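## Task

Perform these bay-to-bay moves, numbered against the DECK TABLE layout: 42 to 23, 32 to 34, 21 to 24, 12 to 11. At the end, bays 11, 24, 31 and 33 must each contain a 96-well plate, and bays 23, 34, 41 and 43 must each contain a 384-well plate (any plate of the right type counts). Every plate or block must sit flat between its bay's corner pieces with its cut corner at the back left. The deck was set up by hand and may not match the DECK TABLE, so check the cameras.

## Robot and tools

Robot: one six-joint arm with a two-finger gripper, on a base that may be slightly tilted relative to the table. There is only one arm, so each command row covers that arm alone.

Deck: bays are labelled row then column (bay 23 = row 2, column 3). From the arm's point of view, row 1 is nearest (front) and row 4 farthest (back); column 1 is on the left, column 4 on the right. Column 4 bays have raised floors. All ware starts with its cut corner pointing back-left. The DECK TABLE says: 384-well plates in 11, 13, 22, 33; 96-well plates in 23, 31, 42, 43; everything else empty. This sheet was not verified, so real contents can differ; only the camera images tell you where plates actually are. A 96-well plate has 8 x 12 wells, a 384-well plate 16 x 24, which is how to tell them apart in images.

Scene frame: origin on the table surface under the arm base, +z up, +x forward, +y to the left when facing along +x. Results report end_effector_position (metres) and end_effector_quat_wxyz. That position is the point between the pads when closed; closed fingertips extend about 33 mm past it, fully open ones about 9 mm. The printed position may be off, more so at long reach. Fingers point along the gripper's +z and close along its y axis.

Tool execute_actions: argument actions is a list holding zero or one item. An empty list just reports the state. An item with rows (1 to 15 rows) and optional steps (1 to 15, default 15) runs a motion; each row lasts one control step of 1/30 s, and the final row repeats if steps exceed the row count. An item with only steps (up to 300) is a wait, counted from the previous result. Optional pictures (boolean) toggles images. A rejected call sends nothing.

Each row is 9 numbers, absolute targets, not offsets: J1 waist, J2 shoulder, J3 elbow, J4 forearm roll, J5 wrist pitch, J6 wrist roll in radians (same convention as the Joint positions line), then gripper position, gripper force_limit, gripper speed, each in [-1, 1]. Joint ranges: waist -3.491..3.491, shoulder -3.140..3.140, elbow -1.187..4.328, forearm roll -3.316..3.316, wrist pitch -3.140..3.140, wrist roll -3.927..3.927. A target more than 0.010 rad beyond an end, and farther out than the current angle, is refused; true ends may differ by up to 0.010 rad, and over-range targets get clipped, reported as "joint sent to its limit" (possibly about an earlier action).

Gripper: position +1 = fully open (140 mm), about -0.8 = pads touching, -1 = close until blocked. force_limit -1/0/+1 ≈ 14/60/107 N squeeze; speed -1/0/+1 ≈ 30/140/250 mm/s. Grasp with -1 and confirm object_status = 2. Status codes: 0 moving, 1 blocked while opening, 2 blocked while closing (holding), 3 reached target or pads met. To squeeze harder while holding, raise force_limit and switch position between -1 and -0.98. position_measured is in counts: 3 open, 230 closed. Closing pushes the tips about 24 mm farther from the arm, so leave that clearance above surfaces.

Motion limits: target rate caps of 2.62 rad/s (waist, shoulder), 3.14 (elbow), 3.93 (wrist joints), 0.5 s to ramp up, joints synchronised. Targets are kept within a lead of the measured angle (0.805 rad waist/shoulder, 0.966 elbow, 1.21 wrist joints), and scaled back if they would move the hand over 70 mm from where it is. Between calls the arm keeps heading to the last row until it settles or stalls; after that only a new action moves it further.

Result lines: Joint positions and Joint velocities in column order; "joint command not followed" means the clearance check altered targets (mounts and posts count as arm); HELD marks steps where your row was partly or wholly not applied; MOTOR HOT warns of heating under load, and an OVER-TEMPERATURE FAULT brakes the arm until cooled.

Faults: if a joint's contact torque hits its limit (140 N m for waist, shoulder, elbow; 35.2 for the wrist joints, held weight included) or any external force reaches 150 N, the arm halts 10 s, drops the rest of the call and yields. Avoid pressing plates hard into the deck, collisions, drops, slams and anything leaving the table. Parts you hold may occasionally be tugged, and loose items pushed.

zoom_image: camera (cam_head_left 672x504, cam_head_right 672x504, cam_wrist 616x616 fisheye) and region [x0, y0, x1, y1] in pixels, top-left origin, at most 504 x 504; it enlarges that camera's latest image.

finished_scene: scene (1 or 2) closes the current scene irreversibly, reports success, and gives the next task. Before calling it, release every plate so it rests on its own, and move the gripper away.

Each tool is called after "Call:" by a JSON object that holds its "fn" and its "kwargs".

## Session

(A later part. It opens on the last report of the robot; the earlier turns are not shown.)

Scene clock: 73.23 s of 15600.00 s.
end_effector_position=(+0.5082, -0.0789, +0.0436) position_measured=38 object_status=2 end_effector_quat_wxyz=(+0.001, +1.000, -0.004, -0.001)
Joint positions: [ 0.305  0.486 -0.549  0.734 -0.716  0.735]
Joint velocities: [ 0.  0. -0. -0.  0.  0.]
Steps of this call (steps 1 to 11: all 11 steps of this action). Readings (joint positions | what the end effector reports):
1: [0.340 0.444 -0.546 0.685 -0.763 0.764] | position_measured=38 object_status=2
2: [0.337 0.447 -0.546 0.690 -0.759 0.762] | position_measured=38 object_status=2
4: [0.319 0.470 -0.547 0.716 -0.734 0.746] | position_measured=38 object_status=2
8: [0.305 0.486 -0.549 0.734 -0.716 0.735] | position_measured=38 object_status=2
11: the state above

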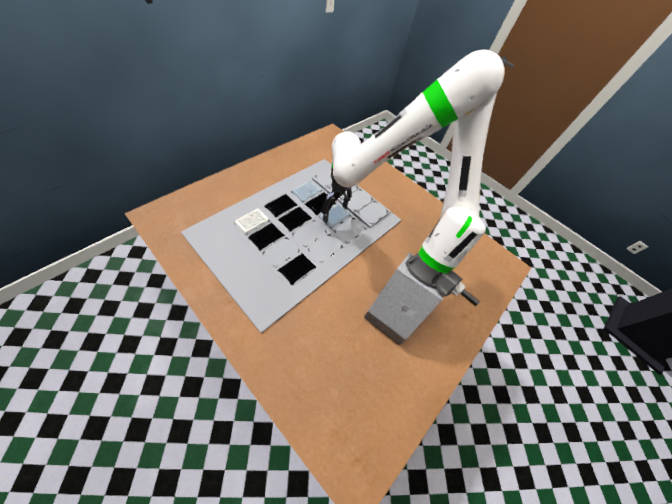

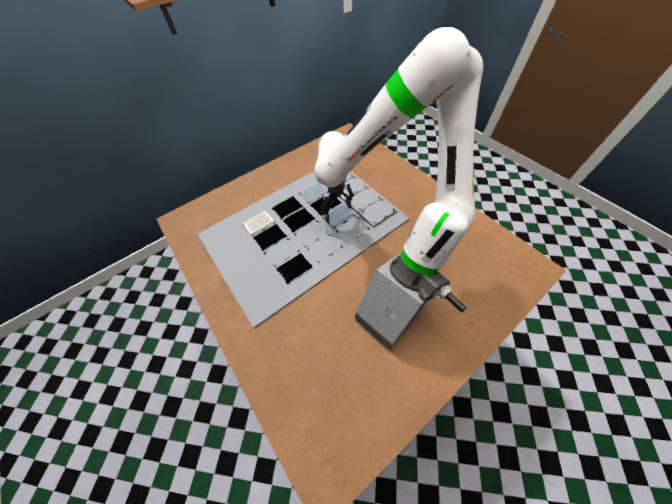

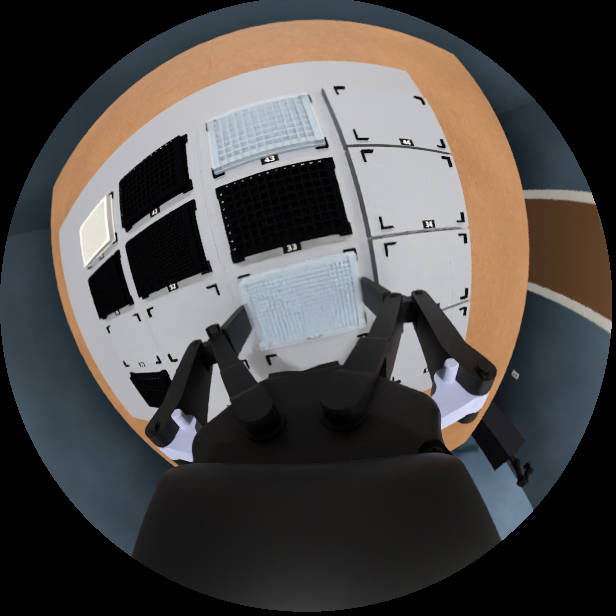

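Call:
{"fn": "execute_actions", "kwargs": {"actions": [{"rows":[[0.3061,0.484,-0.5525,0.7343,-0.7142,0.736,-1,-0.3,-0.5],[0.3061,0.484,-0.5525,0.7343,-0.7142,0.736,-1,-0.3,-0.5],[0.3061,0.484,-0.5525,0.7343,-0.7142,0.736,-1,-0.3,-0.5],[0.3061,0.484,-0.5525,0.7343,-0.7142,0.736,-1,-0.3,-0.5],[0.2982,0.4955,-0.5543,0.7472,-0.7017,0.729,-1,-0.3,-0.5],[0.2982,0.4955,-0.5543,0.7472,-0.7017,0.729,-1,-0.3,-0.5],[0.2982,0.4955,-0.5543,0.7472,-0.7017,0.729,-1,-0.3,-0.5],[0.2982,0.4955,-0.5543,0.7472,-0.7017,0.729,-1,-0.3,-0.5],[0.2982,0.4955,-0.5543,0.7472,-0.7017,0.729,-1,-0.3,-0.5],[0.2982,0.4955,-0.5543,0.7472,-0.7017,0.729,0.9,-0.3,-0.3]],"steps":15}], "pictures": false}}

Call:
{"fn": "execute_actions", "kwargs": {"actions": [{"steps":4}]}}

Call:
{"fn": "zoom_image", "kwargs": {"camera": "cam_wrist", "region": [200, 220, 420, 380]}}

Call:
{"fn": "execute_actions", "kwargs": {"actions": [{"rows":[[0.3401,0.4443,-0.5457,0.6852,-0.7627,0.7638,0.9,-0.3,-0.3]],"steps":9}], "pictures": false}}

Call:
{"fn": "execute_actions", "kwargs": {"actions": [{"rows":[[0.2818,0.8466,0.2388,0.5305,-1.05,1.081,0.9,-0.3,-0.3]],"steps":15}], "pictures": false}}

Call:
{"fn": "execute_actions", "kwargs": {"actions": [{"steps":12}], "pictures": false}}

Call:
{"fn": "execute_actions", "kwargs": {"actions": [{"rows":[[0.2585,0.893,0.2353,0.5488,-1.0028,1.0712,0.9,-0.3,-0.3]],"steps":11}]}}

Call:
{"fn": "zoom_image", "kwargs": {"camera": "cam_wrist", "region": [200, 220, 420, 380]}}

Call:
{"fn": "execute_actions", "kwargs": {"actions": [{"rows":[[0.2585,0.893,0.2353,0.5488,-1.0028,1.0712,-1,-0.3,-0.5]],"steps":14}], "pictures": false}}

Call:
{"fn": "execute_actions", "kwargs": {"actions": [{"rows":[[0.2818,0.8466,0.2388,0.5305,-1.05,1.081,-1,-0.3,-0.5]],"steps":10}], "pictures": false}}

Call:
{"fn": "execute_actions", "kwargs": {"actions": [{"rows":[[0.0471,0.3425,-0.4403,0.6399,-0.811,1.1498,-1,-0.3,-0.5]],"steps":15}], "pictures": false}}

Call:
{"fn": "execute_actions", "kwargs": {"actions": [{"steps":15}]}}

Call:
{"fn": "zoom_image", "kwargs": {"camera": "cam_wrist", "region": [200, 220, 420, 380]}}

Scene clock: 105.60 s of 15600.00 s.
end_effector_position=(+0.5070, -0.0784, +0.0375) position_measured=16 object_status=0 end_effector_quat_wxyz=(-0.000, +1.000, -0.002, -0.001)
Joint positions: [ 0.298  0.495 -0.554  0.747 -0.702  0.729]
Joint velocities: [-0.001  0.     0.001 -0.     0.    -0.   ]
Steps of this call (steps 1 to 15: the robot went on to your last target; steps 16 to 90: nothing new was sent; then 28.87 s passed at rest; steps 91 to 105: all 15 steps of this action). Readings (joint positions | what the end effector reports):
91: [0.305 0.486 -0.549 0.734 -0.715 0.735] | position_measured=38 object_status=2
92: [0.306 0.485 -0.551 0.734 -0.715 0.735] | position_measured=38 object_status=2
94: [0.306 0.484 -0.552 0.734 -0.714 0.736] | position_measured=38 object_status=2
98: [0.299 0.495 -0.554 0.747 -0.702 0.729] | position_measured=38 object_status=2
105: the state above

Scene clock: 105.73 s of 15600.00 s.
end_effector_position=(+0.5070, -0.0784, +0.0375) position_measured=16 object_status=0 end_effector_quat_wxyz=(-0.000, +1.000, -0.002, -0.001)
Joint positions: [ 0.298  0.495 -0.554  0.747 -0.702  0.729]
Joint velocities: [-0.002 -0.     0.     0.     0.001  0.   ]
Steps of this call (steps 1 to 4: the robot went on to your last target). Readings (joint positions | what the end effector reports):
1: [0.298 0.495 -0.554 0.747 -0.702 0.729] | position_measured=16 object_status=0
2: [0.298 0.495 -0.554 0.747 -0.702 0.729] | position_measured=16 object_status=0
4: the state above

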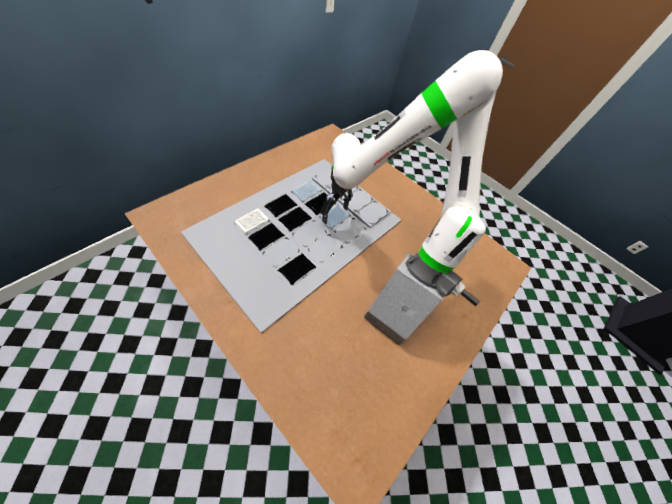

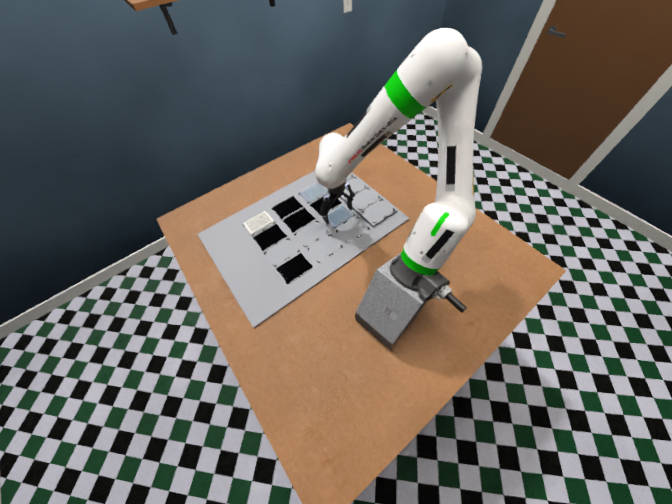

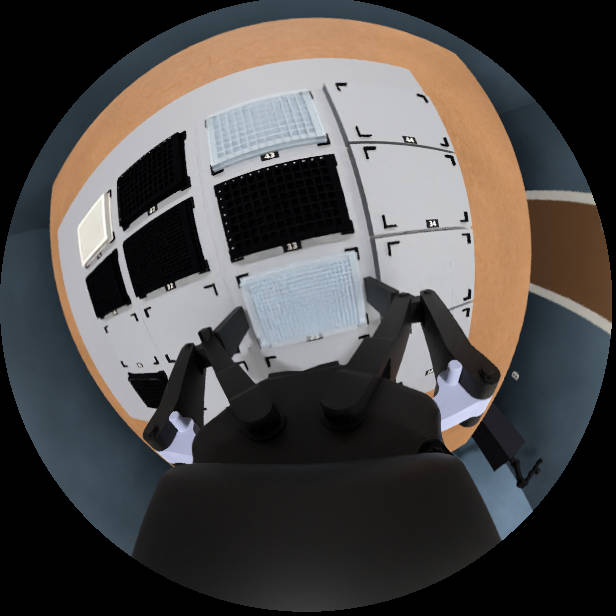

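Region (200, 220, 420, 380) of cam_wrist's 616x616 image, scaled by 2.291, with more detail than that image has; it fills the top 367 rows of this view, and the rest is white.

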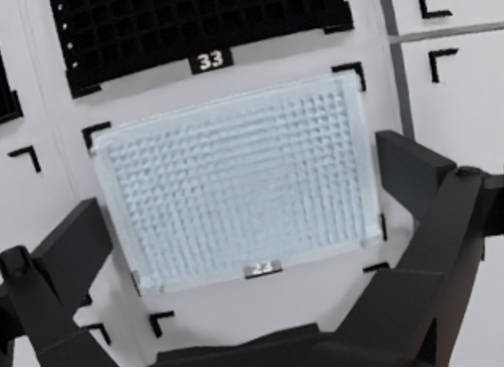

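Scene clock: 106.03 s of 15600.00 s.
end_effector_position=(+0.5043, -0.0762, +0.0656) position_measured=16 object_status=3 end_effector_quat_wxyz=(+0.000, +1.000, -0.002, -0.002)
Joint positions: [ 0.34   0.444 -0.546  0.685 -0.763  0.764]
Joint velocities: [-0.     0.     0.    -0.001 -0.002  0.001]
Steps of this call (steps 1 to 9: all 9 steps of this action). Readings (joint positions | what the end effector reports):
1: [0.298 0.495 -0.554 0.747 -0.702 0.729] | position_measured=16 object_status=0
2: [0.301 0.492 -0.554 0.744 -0.706 0.731] | position_measured=16 object_status=0
4: [0.320 0.469 -0.550 0.715 -0.734 0.747] | position_measured=16 object_status=3
8: [0.340 0.444 -0.546 0.685 -0.762 0.764] | position_measured=16 object_status=3
9: the state above

Scene clock: 106.53 s of 15600.00 s.
end_effector_position=(+0.6530, -0.0798, +0.0753) position_measured=16 object_status=3 end_effector_quat_wxyz=(+0.005, +1.000, -0.004, +0.002)
Joint positions: [ 0.304  0.698 -0.052  0.588 -0.944  0.963]
Joint velocities: [-0.108  0.744  1.446 -0.283 -0.527  0.58 ]
Steps of this call (steps 1 to 15: all 15 steps of this action). Readings (joint positions | what the end effector reports):
1: [0.340 0.444 -0.545 0.685 -0.763 0.764] | position_measured=16 object_status=3
2: [0.340 0.446 -0.542 0.684 -0.764 0.766] | position_measured=16 object_status=3
4: [0.338 0.461 -0.513 0.679 -0.775 0.777] | position_measured=16 object_status=3
8: [0.328 0.532 -0.374 0.652 -0.825 0.833] | position_measured=16 object_status=3
15: the state above

Scene clock: 106.93 s of 15600.00 s.
end_effector_position=(+0.7228, -0.0807, +0.0743) position_measured=16 object_status=3 end_effector_quat_wxyz=(-0.001, +1.000, -0.002, +0.001)
Joint positions: [ 0.282  0.846  0.239  0.53  -1.05   1.081]
Joint velocities: [-0.001  0.002  0.003 -0.    -0.003  0.   ]
Steps of this call (steps 1 to 12: the robot went on to your last target). Readings (joint positions | what the end effector reports):
1: [0.300 0.723 -0.002 0.578 -0.962 0.983] | position_measured=16 object_status=3
2: [0.296 0.749 0.048 0.568 -0.980 1.004] | position_measured=16 object_status=3
4: [0.289 0.794 0.136 0.551 -1.012 1.039] | position_measured=16 object_status=3
8: [0.282 0.843 0.231 0.532 -1.047 1.078] | position_measured=16 object_status=3
12: the state above

Scene clock: 107.30 s of 15600.00 s.
end_effector_position=(+0.7223, -0.0806, +0.0388) position_measured=16 object_status=3 end_effector_quat_wxyz=(+0.000, +1.000, -0.002, -0.002)
Joint positions: [ 0.258  0.893  0.235  0.549 -1.003  1.071]
Joint velocities: [ 0.001  0.002  0.     0.    -0.002 -0.   ]
Steps of this call (steps 1 to 11: all 11 steps of this action). Readings (joint positions | what the end effector reports):
1: [0.282 0.847 0.239 0.530 -1.050 1.081] | position_measured=16 object_status=3
2: [0.280 0.850 0.239 0.531 -1.047 1.081] | position_measured=16 object_status=3
4: [0.269 0.873 0.237 0.540 -1.023 1.076] | position_measured=16 object_status=3
8: [0.258 0.893 0.235 0.549 -1.003 1.071] | position_measured=16 object_status=3
11: the state above

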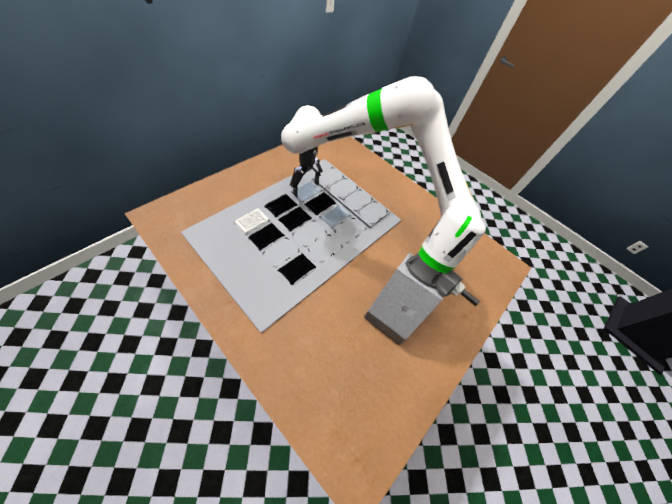

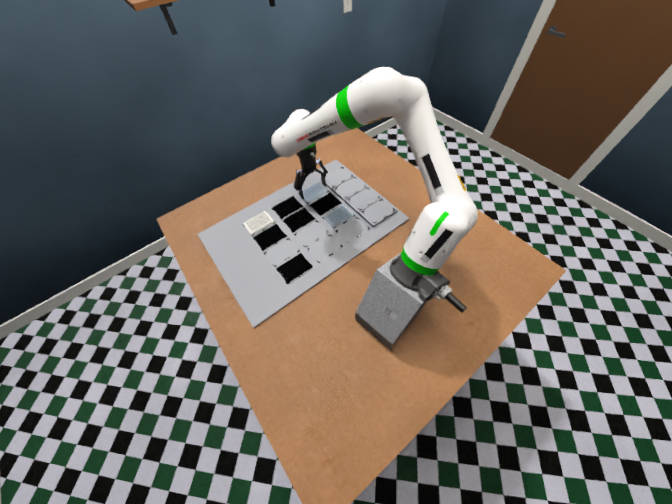

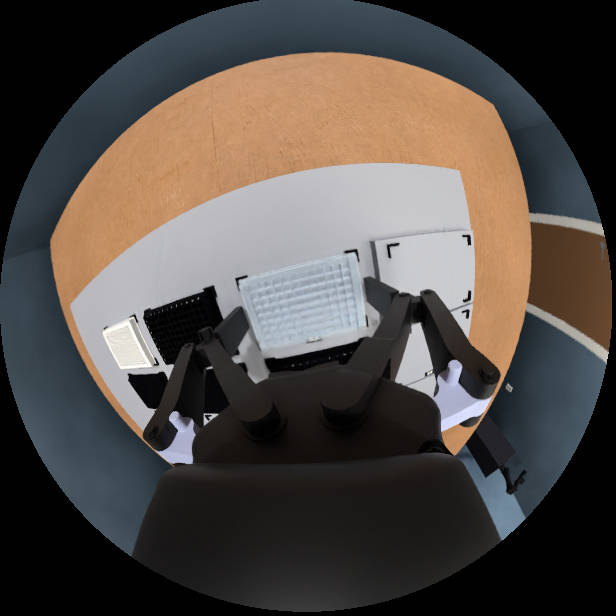

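Region (200, 220, 420, 380) of cam_wrist's 616x616 image, scaled by 2.291, with more detail than that image has; it fills the top 367 rows of this view, and the rest is white.

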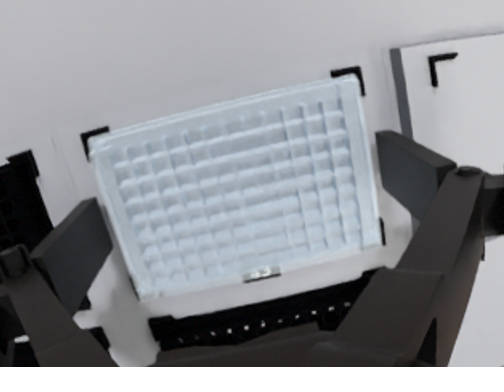

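Scene clock: 107.77 s of 15600.00 s.
end_effector_position=(+0.7224, -0.0805, +0.0390) position_measured=38 object_status=2 end_effector_quat_wxyz=(+0.000, +1.000, -0.002, -0.002)
Joint positions: [ 0.259  0.893  0.235  0.549 -1.003  1.071]
Joint velocities: [ 0.001 -0.     0.001 -0.    -0.001  0.001]
Steps of this call (steps 1 to 14: all 14 steps of this action). Readings (joint positions | what the end effector reports):
1: [0.258 0.893 0.235 0.549 -1.003 1.071] | position_measured=16 object_status=0
2: [0.258 0.893 0.235 0.549 -1.003 1.071] | position_measured=18 object_status=0
4: [0.258 0.893 0.235 0.549 -1.003 1.071] | position_measured=27 object_status=0
8: [0.258 0.893 0.235 0.549 -1.003 1.071] | position_measured=38 object_status=0
14: the state above

Scene clock: 108.10 s of 15600.00 s.
end_effector_position=(+0.7229, -0.0806, +0.0743) position_measured=38 object_status=2 end_effector_quat_wxyz=(-0.001, +1.000, -0.002, +0.001)
Joint positions: [ 0.282  0.847  0.239  0.53  -1.05   1.081]
Joint velocities: [ 0.    -0.    -0.    -0.    -0.001 -0.001]
Steps of this call (steps 1 to 10: all 10 steps of this action). Readings (joint positions | what the end effector reports):
1: [0.259 0.893 0.235 0.549 -1.003 1.071] | position_measured=38 object_status=2
2: [0.260 0.890 0.235 0.548 -1.006 1.071] | position_measured=38 object_status=2
4: [0.271 0.867 0.237 0.539 -1.030 1.077] | position_measured=38 object_status=2
8: [0.282 0.847 0.239 0.530 -1.050 1.081] | position_measured=38 object_status=2
10: the state above

Scene clock: 108.60 s of 15600.00 s.
end_effector_position=(+0.6034, -0.1978, +0.0781) position_measured=38 object_status=2 end_effector_quat_wxyz=(+0.002, +1.000, -0.003, -0.001)
Joint positions: [ 0.136  0.534 -0.182  0.598 -0.902  1.124]
Joint velocities: [-0.374 -0.805 -1.083  0.174  0.38   0.108]
Steps of this call (steps 1 to 15: all 15 steps of this action). Readings (joint positions | what the end effector reports):
1: [0.282 0.847 0.239 0.530 -1.050 1.081] | position_measured=38 object_status=2
2: [0.281 0.844 0.234 0.530 -1.049 1.081] | position_measured=38 object_status=2
4: [0.271 0.822 0.206 0.535 -1.039 1.084] | position_measured=38 object_status=2
8: [0.225 0.725 0.075 0.557 -0.993 1.098] | position_measured=38 object_status=2
15: the state above

Scene clock: 109.10 s of 15600.00 s.
end_effector_position=(+0.5098, -0.2441, +0.0753) position_measured=38 object_status=2 end_effector_quat_wxyz=(+0.000, +1.000, -0.002, -0.002)
Joint positions: [ 0.047  0.343 -0.44   0.64  -0.811  1.15 ]
Joint velocities: [ 0.    -0.    -0.001 -0.     0.    -0.   ]
Steps of this call (steps 1 to 15: the robot went on to your last target). Readings (joint positions | what the end effector reports):
1: [0.124 0.507 -0.219 0.604 -0.889 1.127] | position_measured=38 object_status=2
2: [0.111 0.480 -0.255 0.610 -0.876 1.131] | position_measured=38 object_status=2
4: [0.086 0.426 -0.328 0.622 -0.851 1.138] | position_measured=38 object_status=2
8: [0.051 0.351 -0.429 0.638 -0.815 1.149] | position_measured=38 object_status=2
15: the state above

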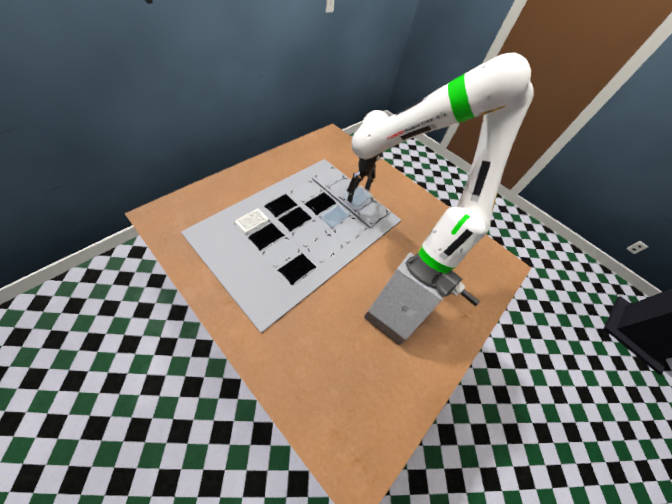

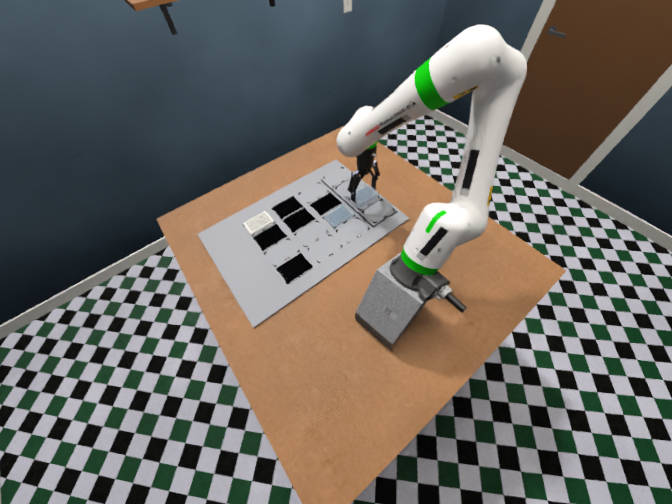

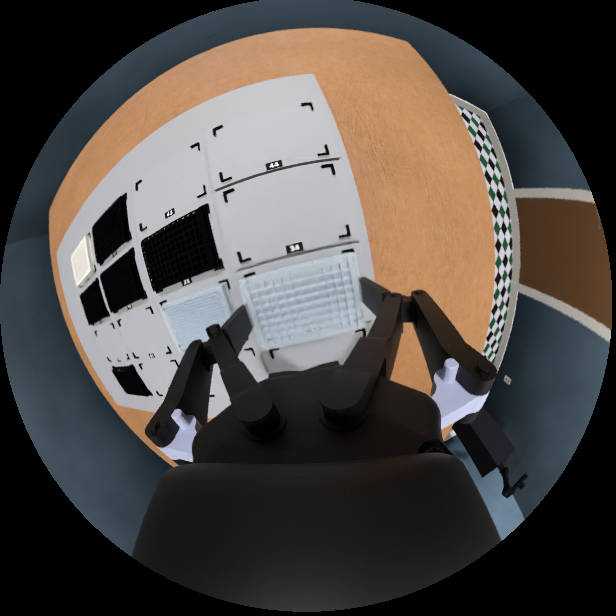

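Region (200, 220, 420, 380) of cam_wrist's 616x616 image, scaled by 2.291, with more detail than that image has; it fills the top 367 rows of this view, and the rest is white.

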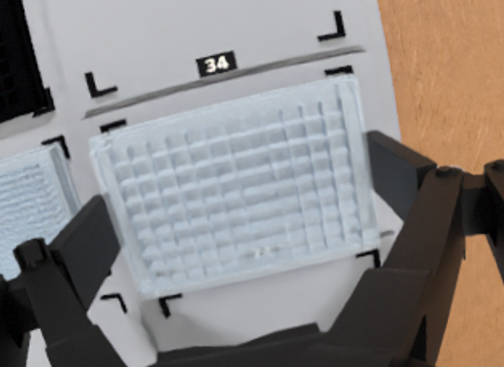

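Call:
{"fn": "execute_actions", "kwargs": {"actions": [{"rows":[[0.0277,0.365,-0.4465,0.66,-0.7801,1.1406,-1,-0.3,-0.5]],"steps":15}]}}

Call:
{"fn": "execute_actions", "kwargs": {"actions": []}}

Call:
{"fn": "zoom_image", "kwargs": {"camera": "cam_wrist", "region": [200,220,420,380]}}

Scene clock: 147.43 s of 15600.00 s.
end_effector_position=(+0.5092, -0.2463, +0.0609) position_measured=38 object_status=2 end_effector_quat_wxyz=(+0.000, +1.000, -0.002, -0.002)
Joint positions: [ 0.028  0.365 -0.447  0.66  -0.78   1.141]
Joint velocities: [ 0.    -0.     0.    -0.    -0.    -0.001]
Steps of this call (steps 1 to 15: the robot went on to your last target; steps 16 to 90: nothing new was sent; then 34.83 s passed at rest; steps 91 to 105: all 15 steps of this action). Readings (joint positions | what the end effector reports):
91: [0.047 0.343 -0.440 0.640 -0.811 1.150] | position_measured=38 object_status=2
92: [0.044 0.346 -0.441 0.642 -0.807 1.149] | position_measured=38 object_status=2
94: [0.030 0.362 -0.446 0.657 -0.784 1.142] | position_measured=38 object_status=2
98: [0.028 0.365 -0.447 0.660 -0.780 1.141] | position_measured=38 object_status=2
105: the state above

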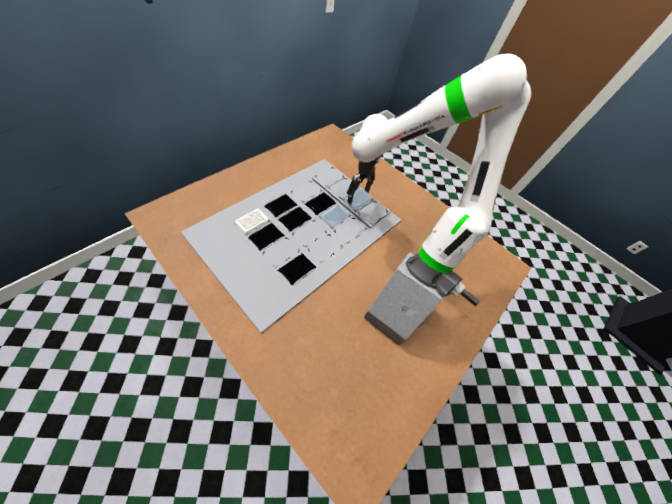

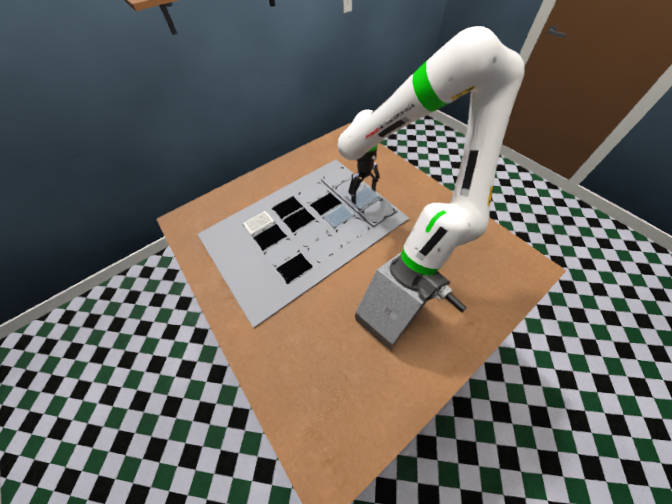

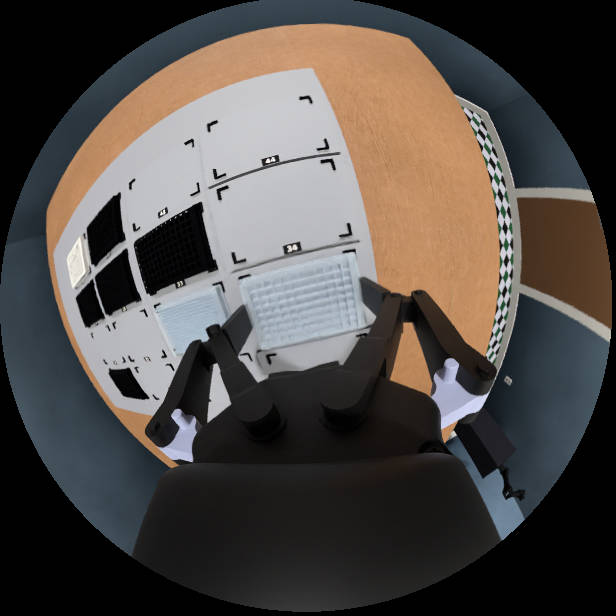

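Scene clock: 147.43 s of 15600.00 s.
end_effector_position=(+0.5092, -0.2463, +0.0609) position_measured=38 object_status=2 end_effector_quat_wxyz=(+0.000, +1.000, -0.002, -0.002)
Joint positions: [ 0.028  0.365 -0.447  0.66  -0.78   1.141]
Joint velocities: [ 0.    -0.     0.    -0.    -0.    -0.001]

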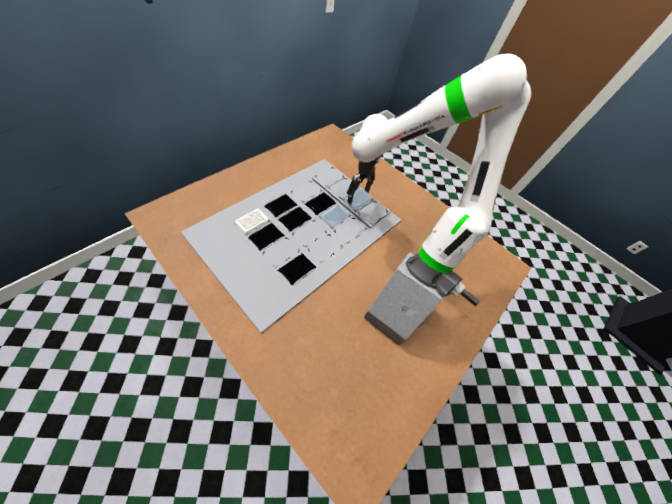

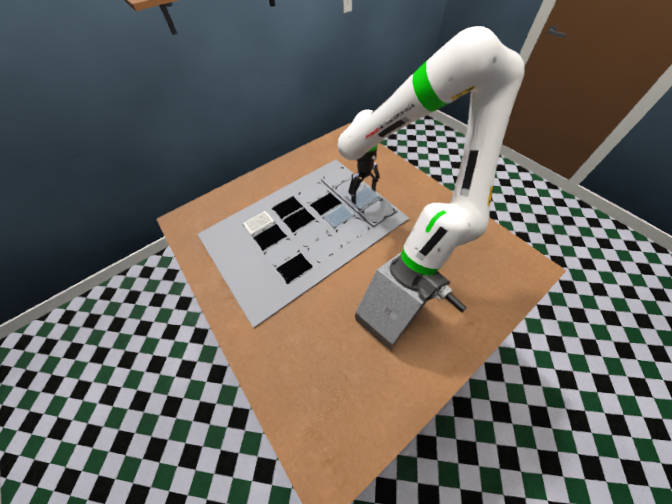

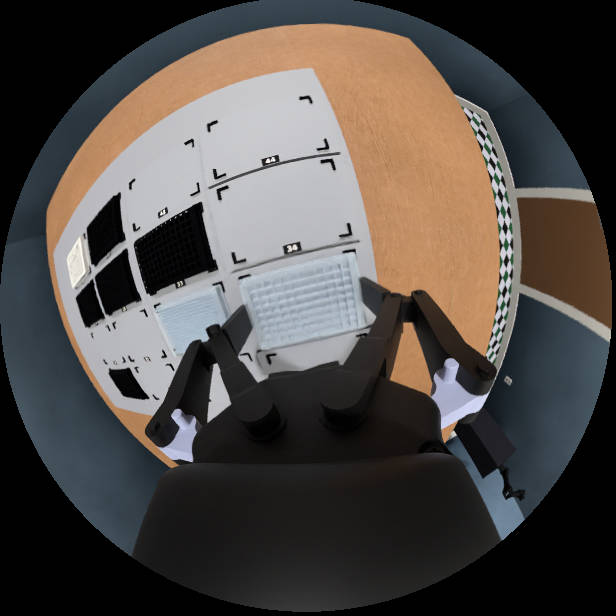

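Region (200, 220, 420, 380) of cam_wrist's 616x616 image, scaled by 2.291, with more detail than that image has; it fills the top 367 rows of this view, and the rest is white.

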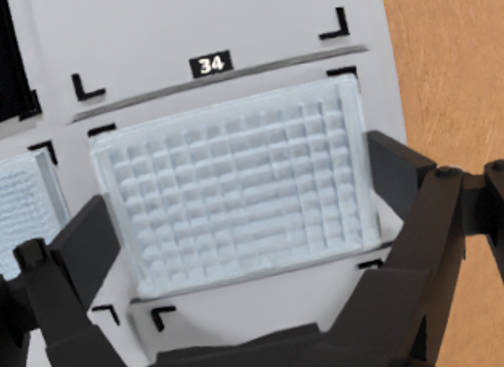

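Call:
{"fn": "execute_actions", "kwargs": {"actions": [{"rows":[[0.0224,0.3728,-0.4498,0.667,-0.769,1.1362,-1,-0.3,-0.5]],"steps":12}]}}

Call:
{"fn": "zoom_image", "kwargs": {"camera": "cam_wrist", "region": [200,220,420,380]}}

Scene clock: 154.10 s of 15600.00 s.
end_effector_position=(+0.5088, -0.2459, +0.0560) position_measured=38 object_status=2 end_effector_quat_wxyz=(-0.000, +1.000, -0.002, -0.002)
Joint positions: [ 0.022  0.373 -0.45   0.667 -0.769  1.136]
Joint velocities: [-0.    -0.001 -0.    -0.    -0.001  0.   ]
Steps of this call (steps 1 to 15: the robot went on to your last target; steps 16 to 90: nothing new was sent; then 3.27 s passed at rest; steps 91 to 102: all 12 steps of this action). Readings (joint positions | what the end effector reports):
91: [0.028 0.365 -0.446 0.660 -0.780 1.140] | position_measured=38 object_status=2
92: [0.026 0.368 -0.447 0.663 -0.775 1.139] | position_measured=38 object_status=2
94: [0.023 0.373 -0.450 0.667 -0.769 1.136] | position_measured=38 object_status=2
98: [0.023 0.373 -0.450 0.667 -0.769 1.136] | position_measured=38 object_status=2
102: the state above

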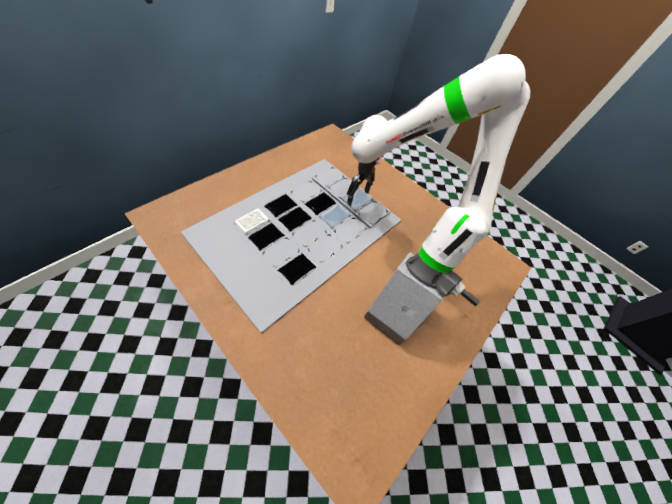

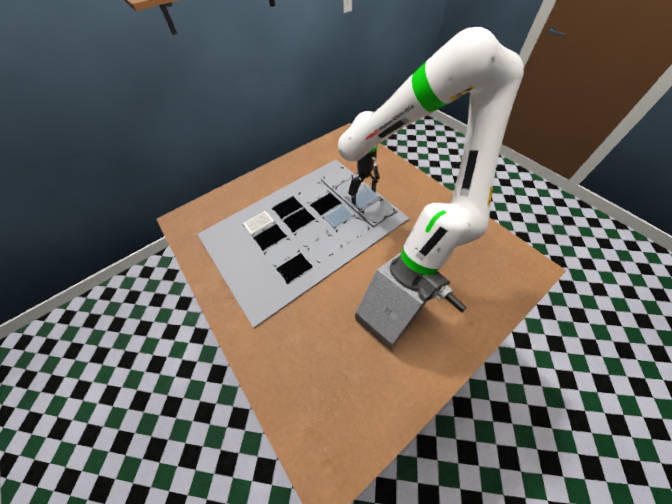

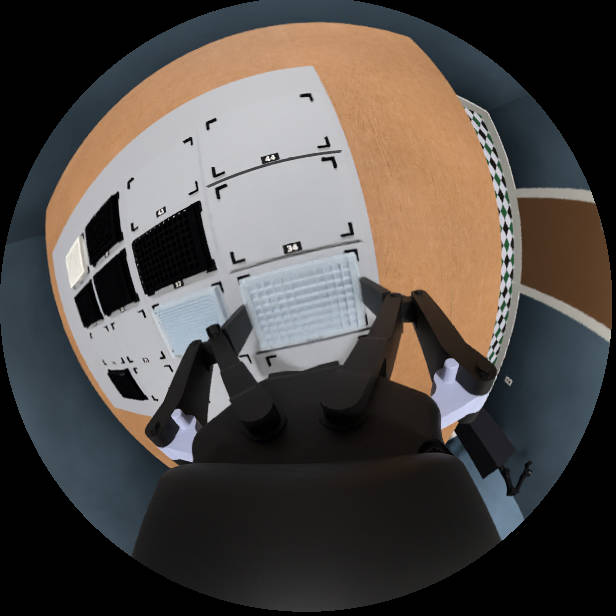

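Region (200, 220, 420, 380) of cam_wrist's 616x616 image, scaled by 2.291, with more detail than that image has; it fills the top 367 rows of this view, and the rest is white.

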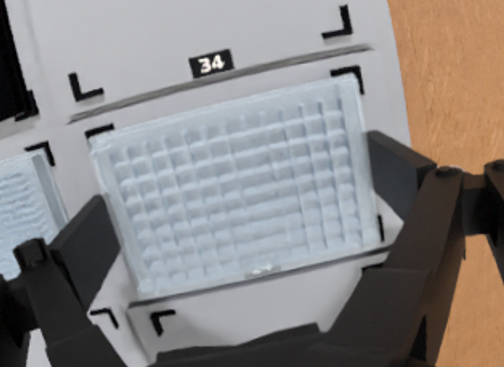

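Shift y −0.5 mm, down 1 mm, release.

Call:
{"fn": "execute_actions", "kwargs": {"actions": [{"rows":[[0.0202,0.3742,-0.4502,0.6684,-0.7668,1.1362,-1,-0.3,-0.5],[0.0202,0.3742,-0.4502,0.6684,-0.7668,1.1362,-1,-0.3,-0.5],[0.0202,0.3742,-0.4502,0.6684,-0.7668,1.1362,-1,-0.3,-0.5],[0.0202,0.3742,-0.4502,0.6684,-0.7668,1.1362,-1,-0.3,-0.5],[0.0202,0.3742,-0.4502,0.6684,-0.7668,1.1362,-1,-0.3,-0.5],[0.0202,0.3742,-0.4502,0.6684,-0.7668,1.1362,-1,-0.3,-0.5],[0.0202,0.3742,-0.4502,0.6684,-0.7668,1.1362,1,-0.3,-0.3]],"steps":15}], "pictures": false}}

Call:
{"fn": "execute_actions", "kwargs": {"actions": [{"rows":[[0.052,0.325,-0.437,0.628,-0.829,1.160,1,-0.3,-0.3]],"steps":12}]}}

Call:
{"fn": "execute_actions", "kwargs": {"actions": [{"rows":[[0.32,0.53,-0.27,0.58,-0.90,0.94,1,-0.3,-0.3]],"steps":12}], "pictures": false}}

Call:
{"fn": "execute_actions", "kwargs": {"actions": [{"rows":[[0.5427,0.7977,-0.1085,0.5636,-0.8994,0.7001,1,-0.3,-0.3]],"steps":15}], "pictures": false}}

Call:
{"fn": "execute_actions", "kwargs": {"actions": [{"steps":15}]}}

Call:
{"fn": "zoom_image", "kwargs": {"camera": "cam_wrist", "region": [200,220,420,380]}}

Scene clock: 163.57 s of 15600.00 s.
end_effector_position=(+0.5085, -0.2464, +0.0548) position_measured=3 object_status=0 end_effector_quat_wxyz=(-0.000, +1.000, -0.002, -0.002)
Joint positions: [ 0.02   0.374 -0.45   0.668 -0.767  1.136]
Joint velocities: [ 0.001 -0.    -0.001  0.     0.001  0.001]
Steps of this call (steps 1 to 15: the robot went on to your last target; steps 16 to 90: nothing new was sent; then 5.97 s passed at rest; steps 91 to 105: all 15 steps of this action). Readings (joint positions | what the end effector reports):
91: [0.022 0.373 -0.450 0.667 -0.769 1.136] | position_measured=38 object_status=2
92: [0.021 0.373 -0.450 0.667 -0.767 1.136] | position_measured=38 object_status=2
94: [0.020 0.374 -0.450 0.668 -0.767 1.136] | position_measured=38 object_status=2
98: [0.020 0.374 -0.450 0.668 -0.767 1.136] | position_measured=38 object_status=0
105: the state above

Scene clock: 163.97 s of 15600.00 s.
end_effector_position=(+0.5086, -0.2467, +0.0841) position_measured=3 object_status=3 end_effector_quat_wxyz=(+0.000, +1.000, -0.003, -0.002)
Joint positions: [ 0.052  0.325 -0.437  0.628 -0.829  1.16 ]
Joint velocities: [-0.    -0.001  0.     0.     0.     0.001]
Steps of this call (steps 1 to 12: all 12 steps of this action). Readings (joint positions | what the end effector reports):
1: [0.020 0.374 -0.450 0.668 -0.767 1.136] | position_measured=3 object_status=0
2: [0.022 0.371 -0.450 0.666 -0.771 1.137] | position_measured=3 object_status=0
4: [0.037 0.348 -0.443 0.647 -0.800 1.149] | position_measured=3 object_status=0
8: [0.052 0.325 -0.437 0.628 -0.829 1.160] | position_measured=3 object_status=3
12: the state above

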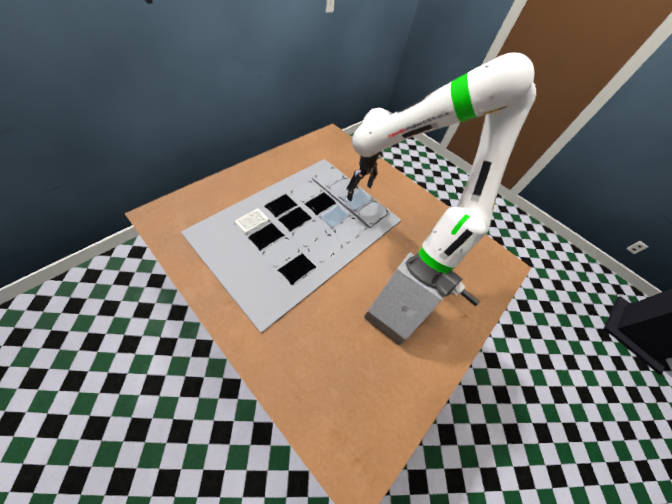

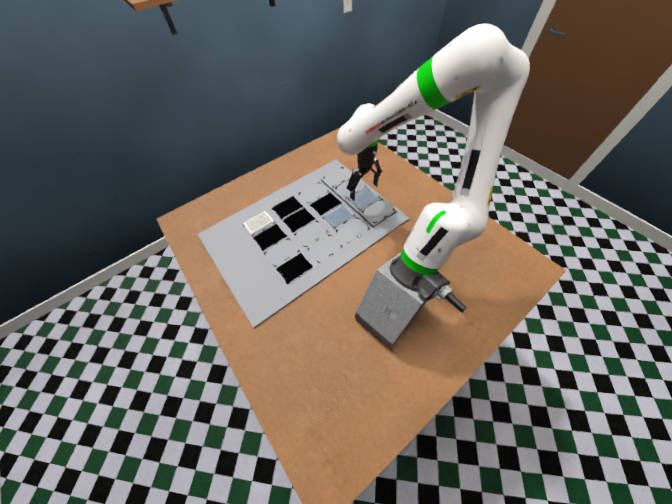

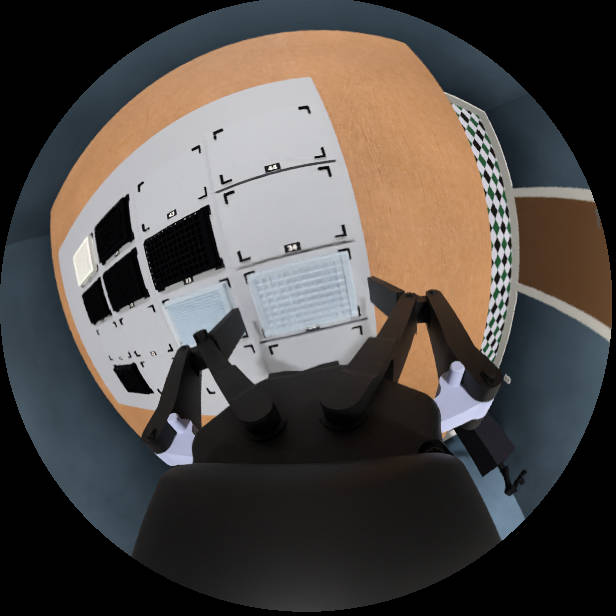

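Scene clock: 164.37 s of 15600.00 s.
end_effector_position=(+0.5751, -0.1176, +0.0934) position_measured=3 object_status=3 end_effector_quat_wxyz=(-0.005, +1.000, -0.001, -0.001)
Joint positions: [ 0.274  0.494 -0.299  0.588 -0.888  0.978]
Joint velocities: [ 0.663  0.508  0.411 -0.117 -0.173 -0.538]
Steps of this call (steps 1 to 12: all 12 steps of this action). Readings (joint positions | what the end effector reports):
1: [0.052 0.325 -0.437 0.628 -0.829 1.160] | position_measured=3 object_status=3
2: [0.055 0.327 -0.435 0.627 -0.830 1.158] | position_measured=3 object_status=3
4: [0.079 0.346 -0.420 0.623 -0.836 1.138] | position_measured=3 object_status=3
8: [0.175 0.419 -0.360 0.606 -0.862 1.059] | position_measured=3 object_status=3
12: the state above

Scene clock: 164.87 s of 15600.00 s.
end_effector_position=(+0.6101, +0.0869, +0.0648) position_measured=3 object_status=3 end_effector_quat_wxyz=(+0.000, +1.000, -0.002, -0.002)
Joint positions: [ 0.542  0.797 -0.109  0.564 -0.899  0.701]
Joint velocities: [ 0.048  0.057  0.035 -0.004 -0.001 -0.051]
Steps of this call (steps 1 to 15: all 15 steps of this action). Readings (joint positions | what the end effector reports):
1: [0.294 0.510 -0.286 0.585 -0.893 0.962] | position_measured=3 object_status=3
2: [0.313 0.526 -0.274 0.582 -0.895 0.945] | position_measured=3 object_status=3
4: [0.353 0.573 -0.244 0.579 -0.895 0.901] | position_measured=3 object_status=3
8: [0.436 0.671 -0.185 0.572 -0.897 0.814] | position_measured=3 object_status=3
15: the state above

Scene clock: 165.37 s of 15600.00 s.
end_effector_position=(+0.6101, +0.0873, +0.0647) position_measured=3 object_status=3 end_effector_quat_wxyz=(+0.000, +1.000, -0.002, -0.002)
Joint positions: [ 0.543  0.798 -0.109  0.564 -0.9    0.7  ]
Joint velocities: [-0.001 -0.001 -0.     0.    -0.001  0.   ]
Steps of this call (steps 1 to 15: the robot went on to your last target). Readings (joint positions | what the end effector reports):
1: [0.543 0.797 -0.109 0.564 -0.899 0.700] | position_measured=3 object_status=3
2: [0.543 0.797 -0.109 0.564 -0.900 0.700] | position_measured=3 object_status=3
4: [0.543 0.798 -0.109 0.564 -0.900 0.700] | position_measured=3 object_status=3
8: [0.543 0.798 -0.109 0.564 -0.900 0.700] | position_measured=3 object_status=3
15: the state above
The arm was judged still, so your last target was given up. Only a new action makes it travel on or press farther. Fingers that are still opening or closing keep moving.

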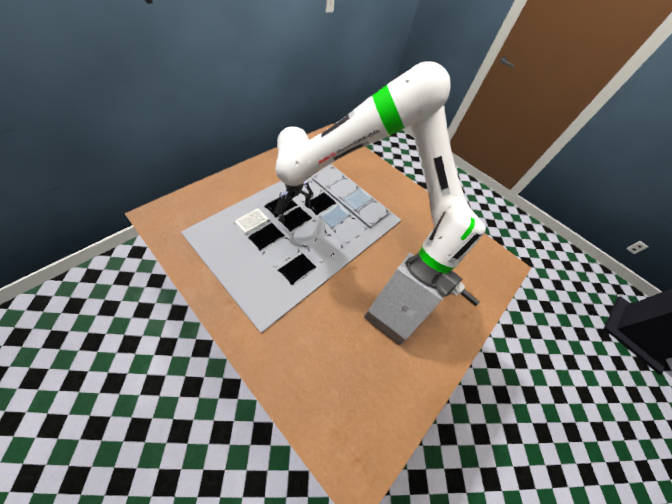

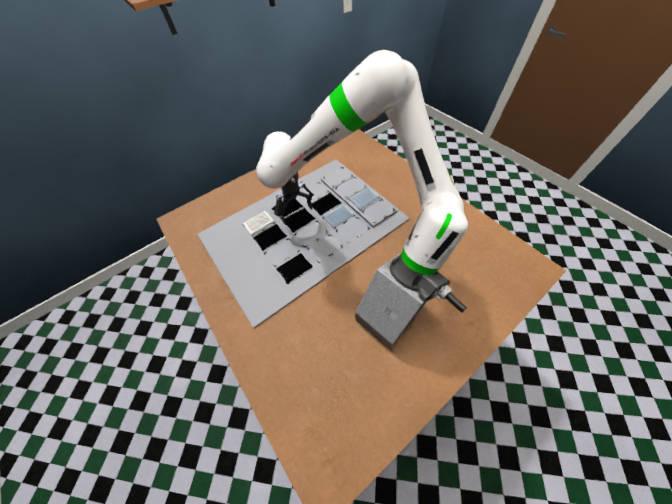

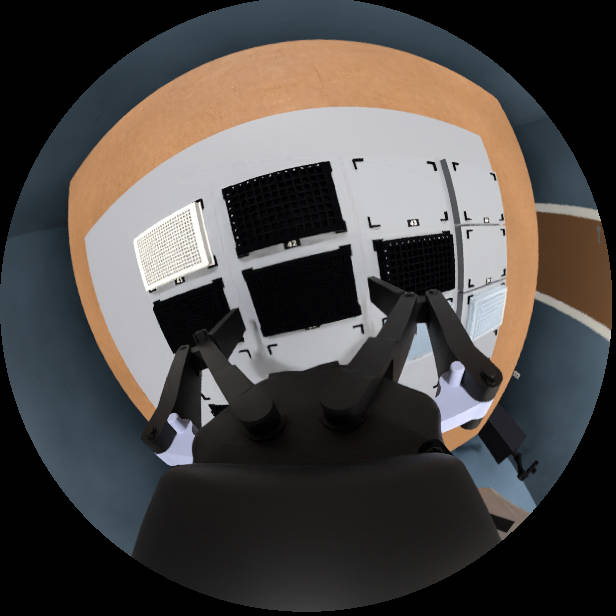

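Region (200, 220, 420, 380) of cam_wrist's 616x616 image, scaled by 2.291, with more detail than that image has; it fills the top 367 rows of this view, and the rest is white.

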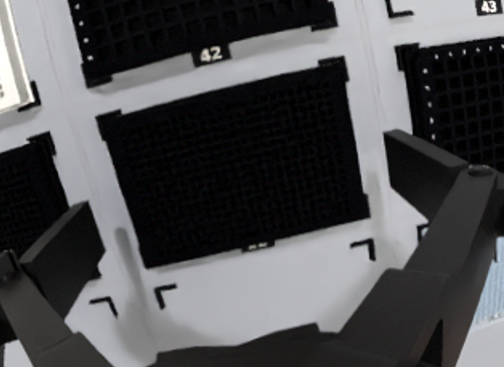

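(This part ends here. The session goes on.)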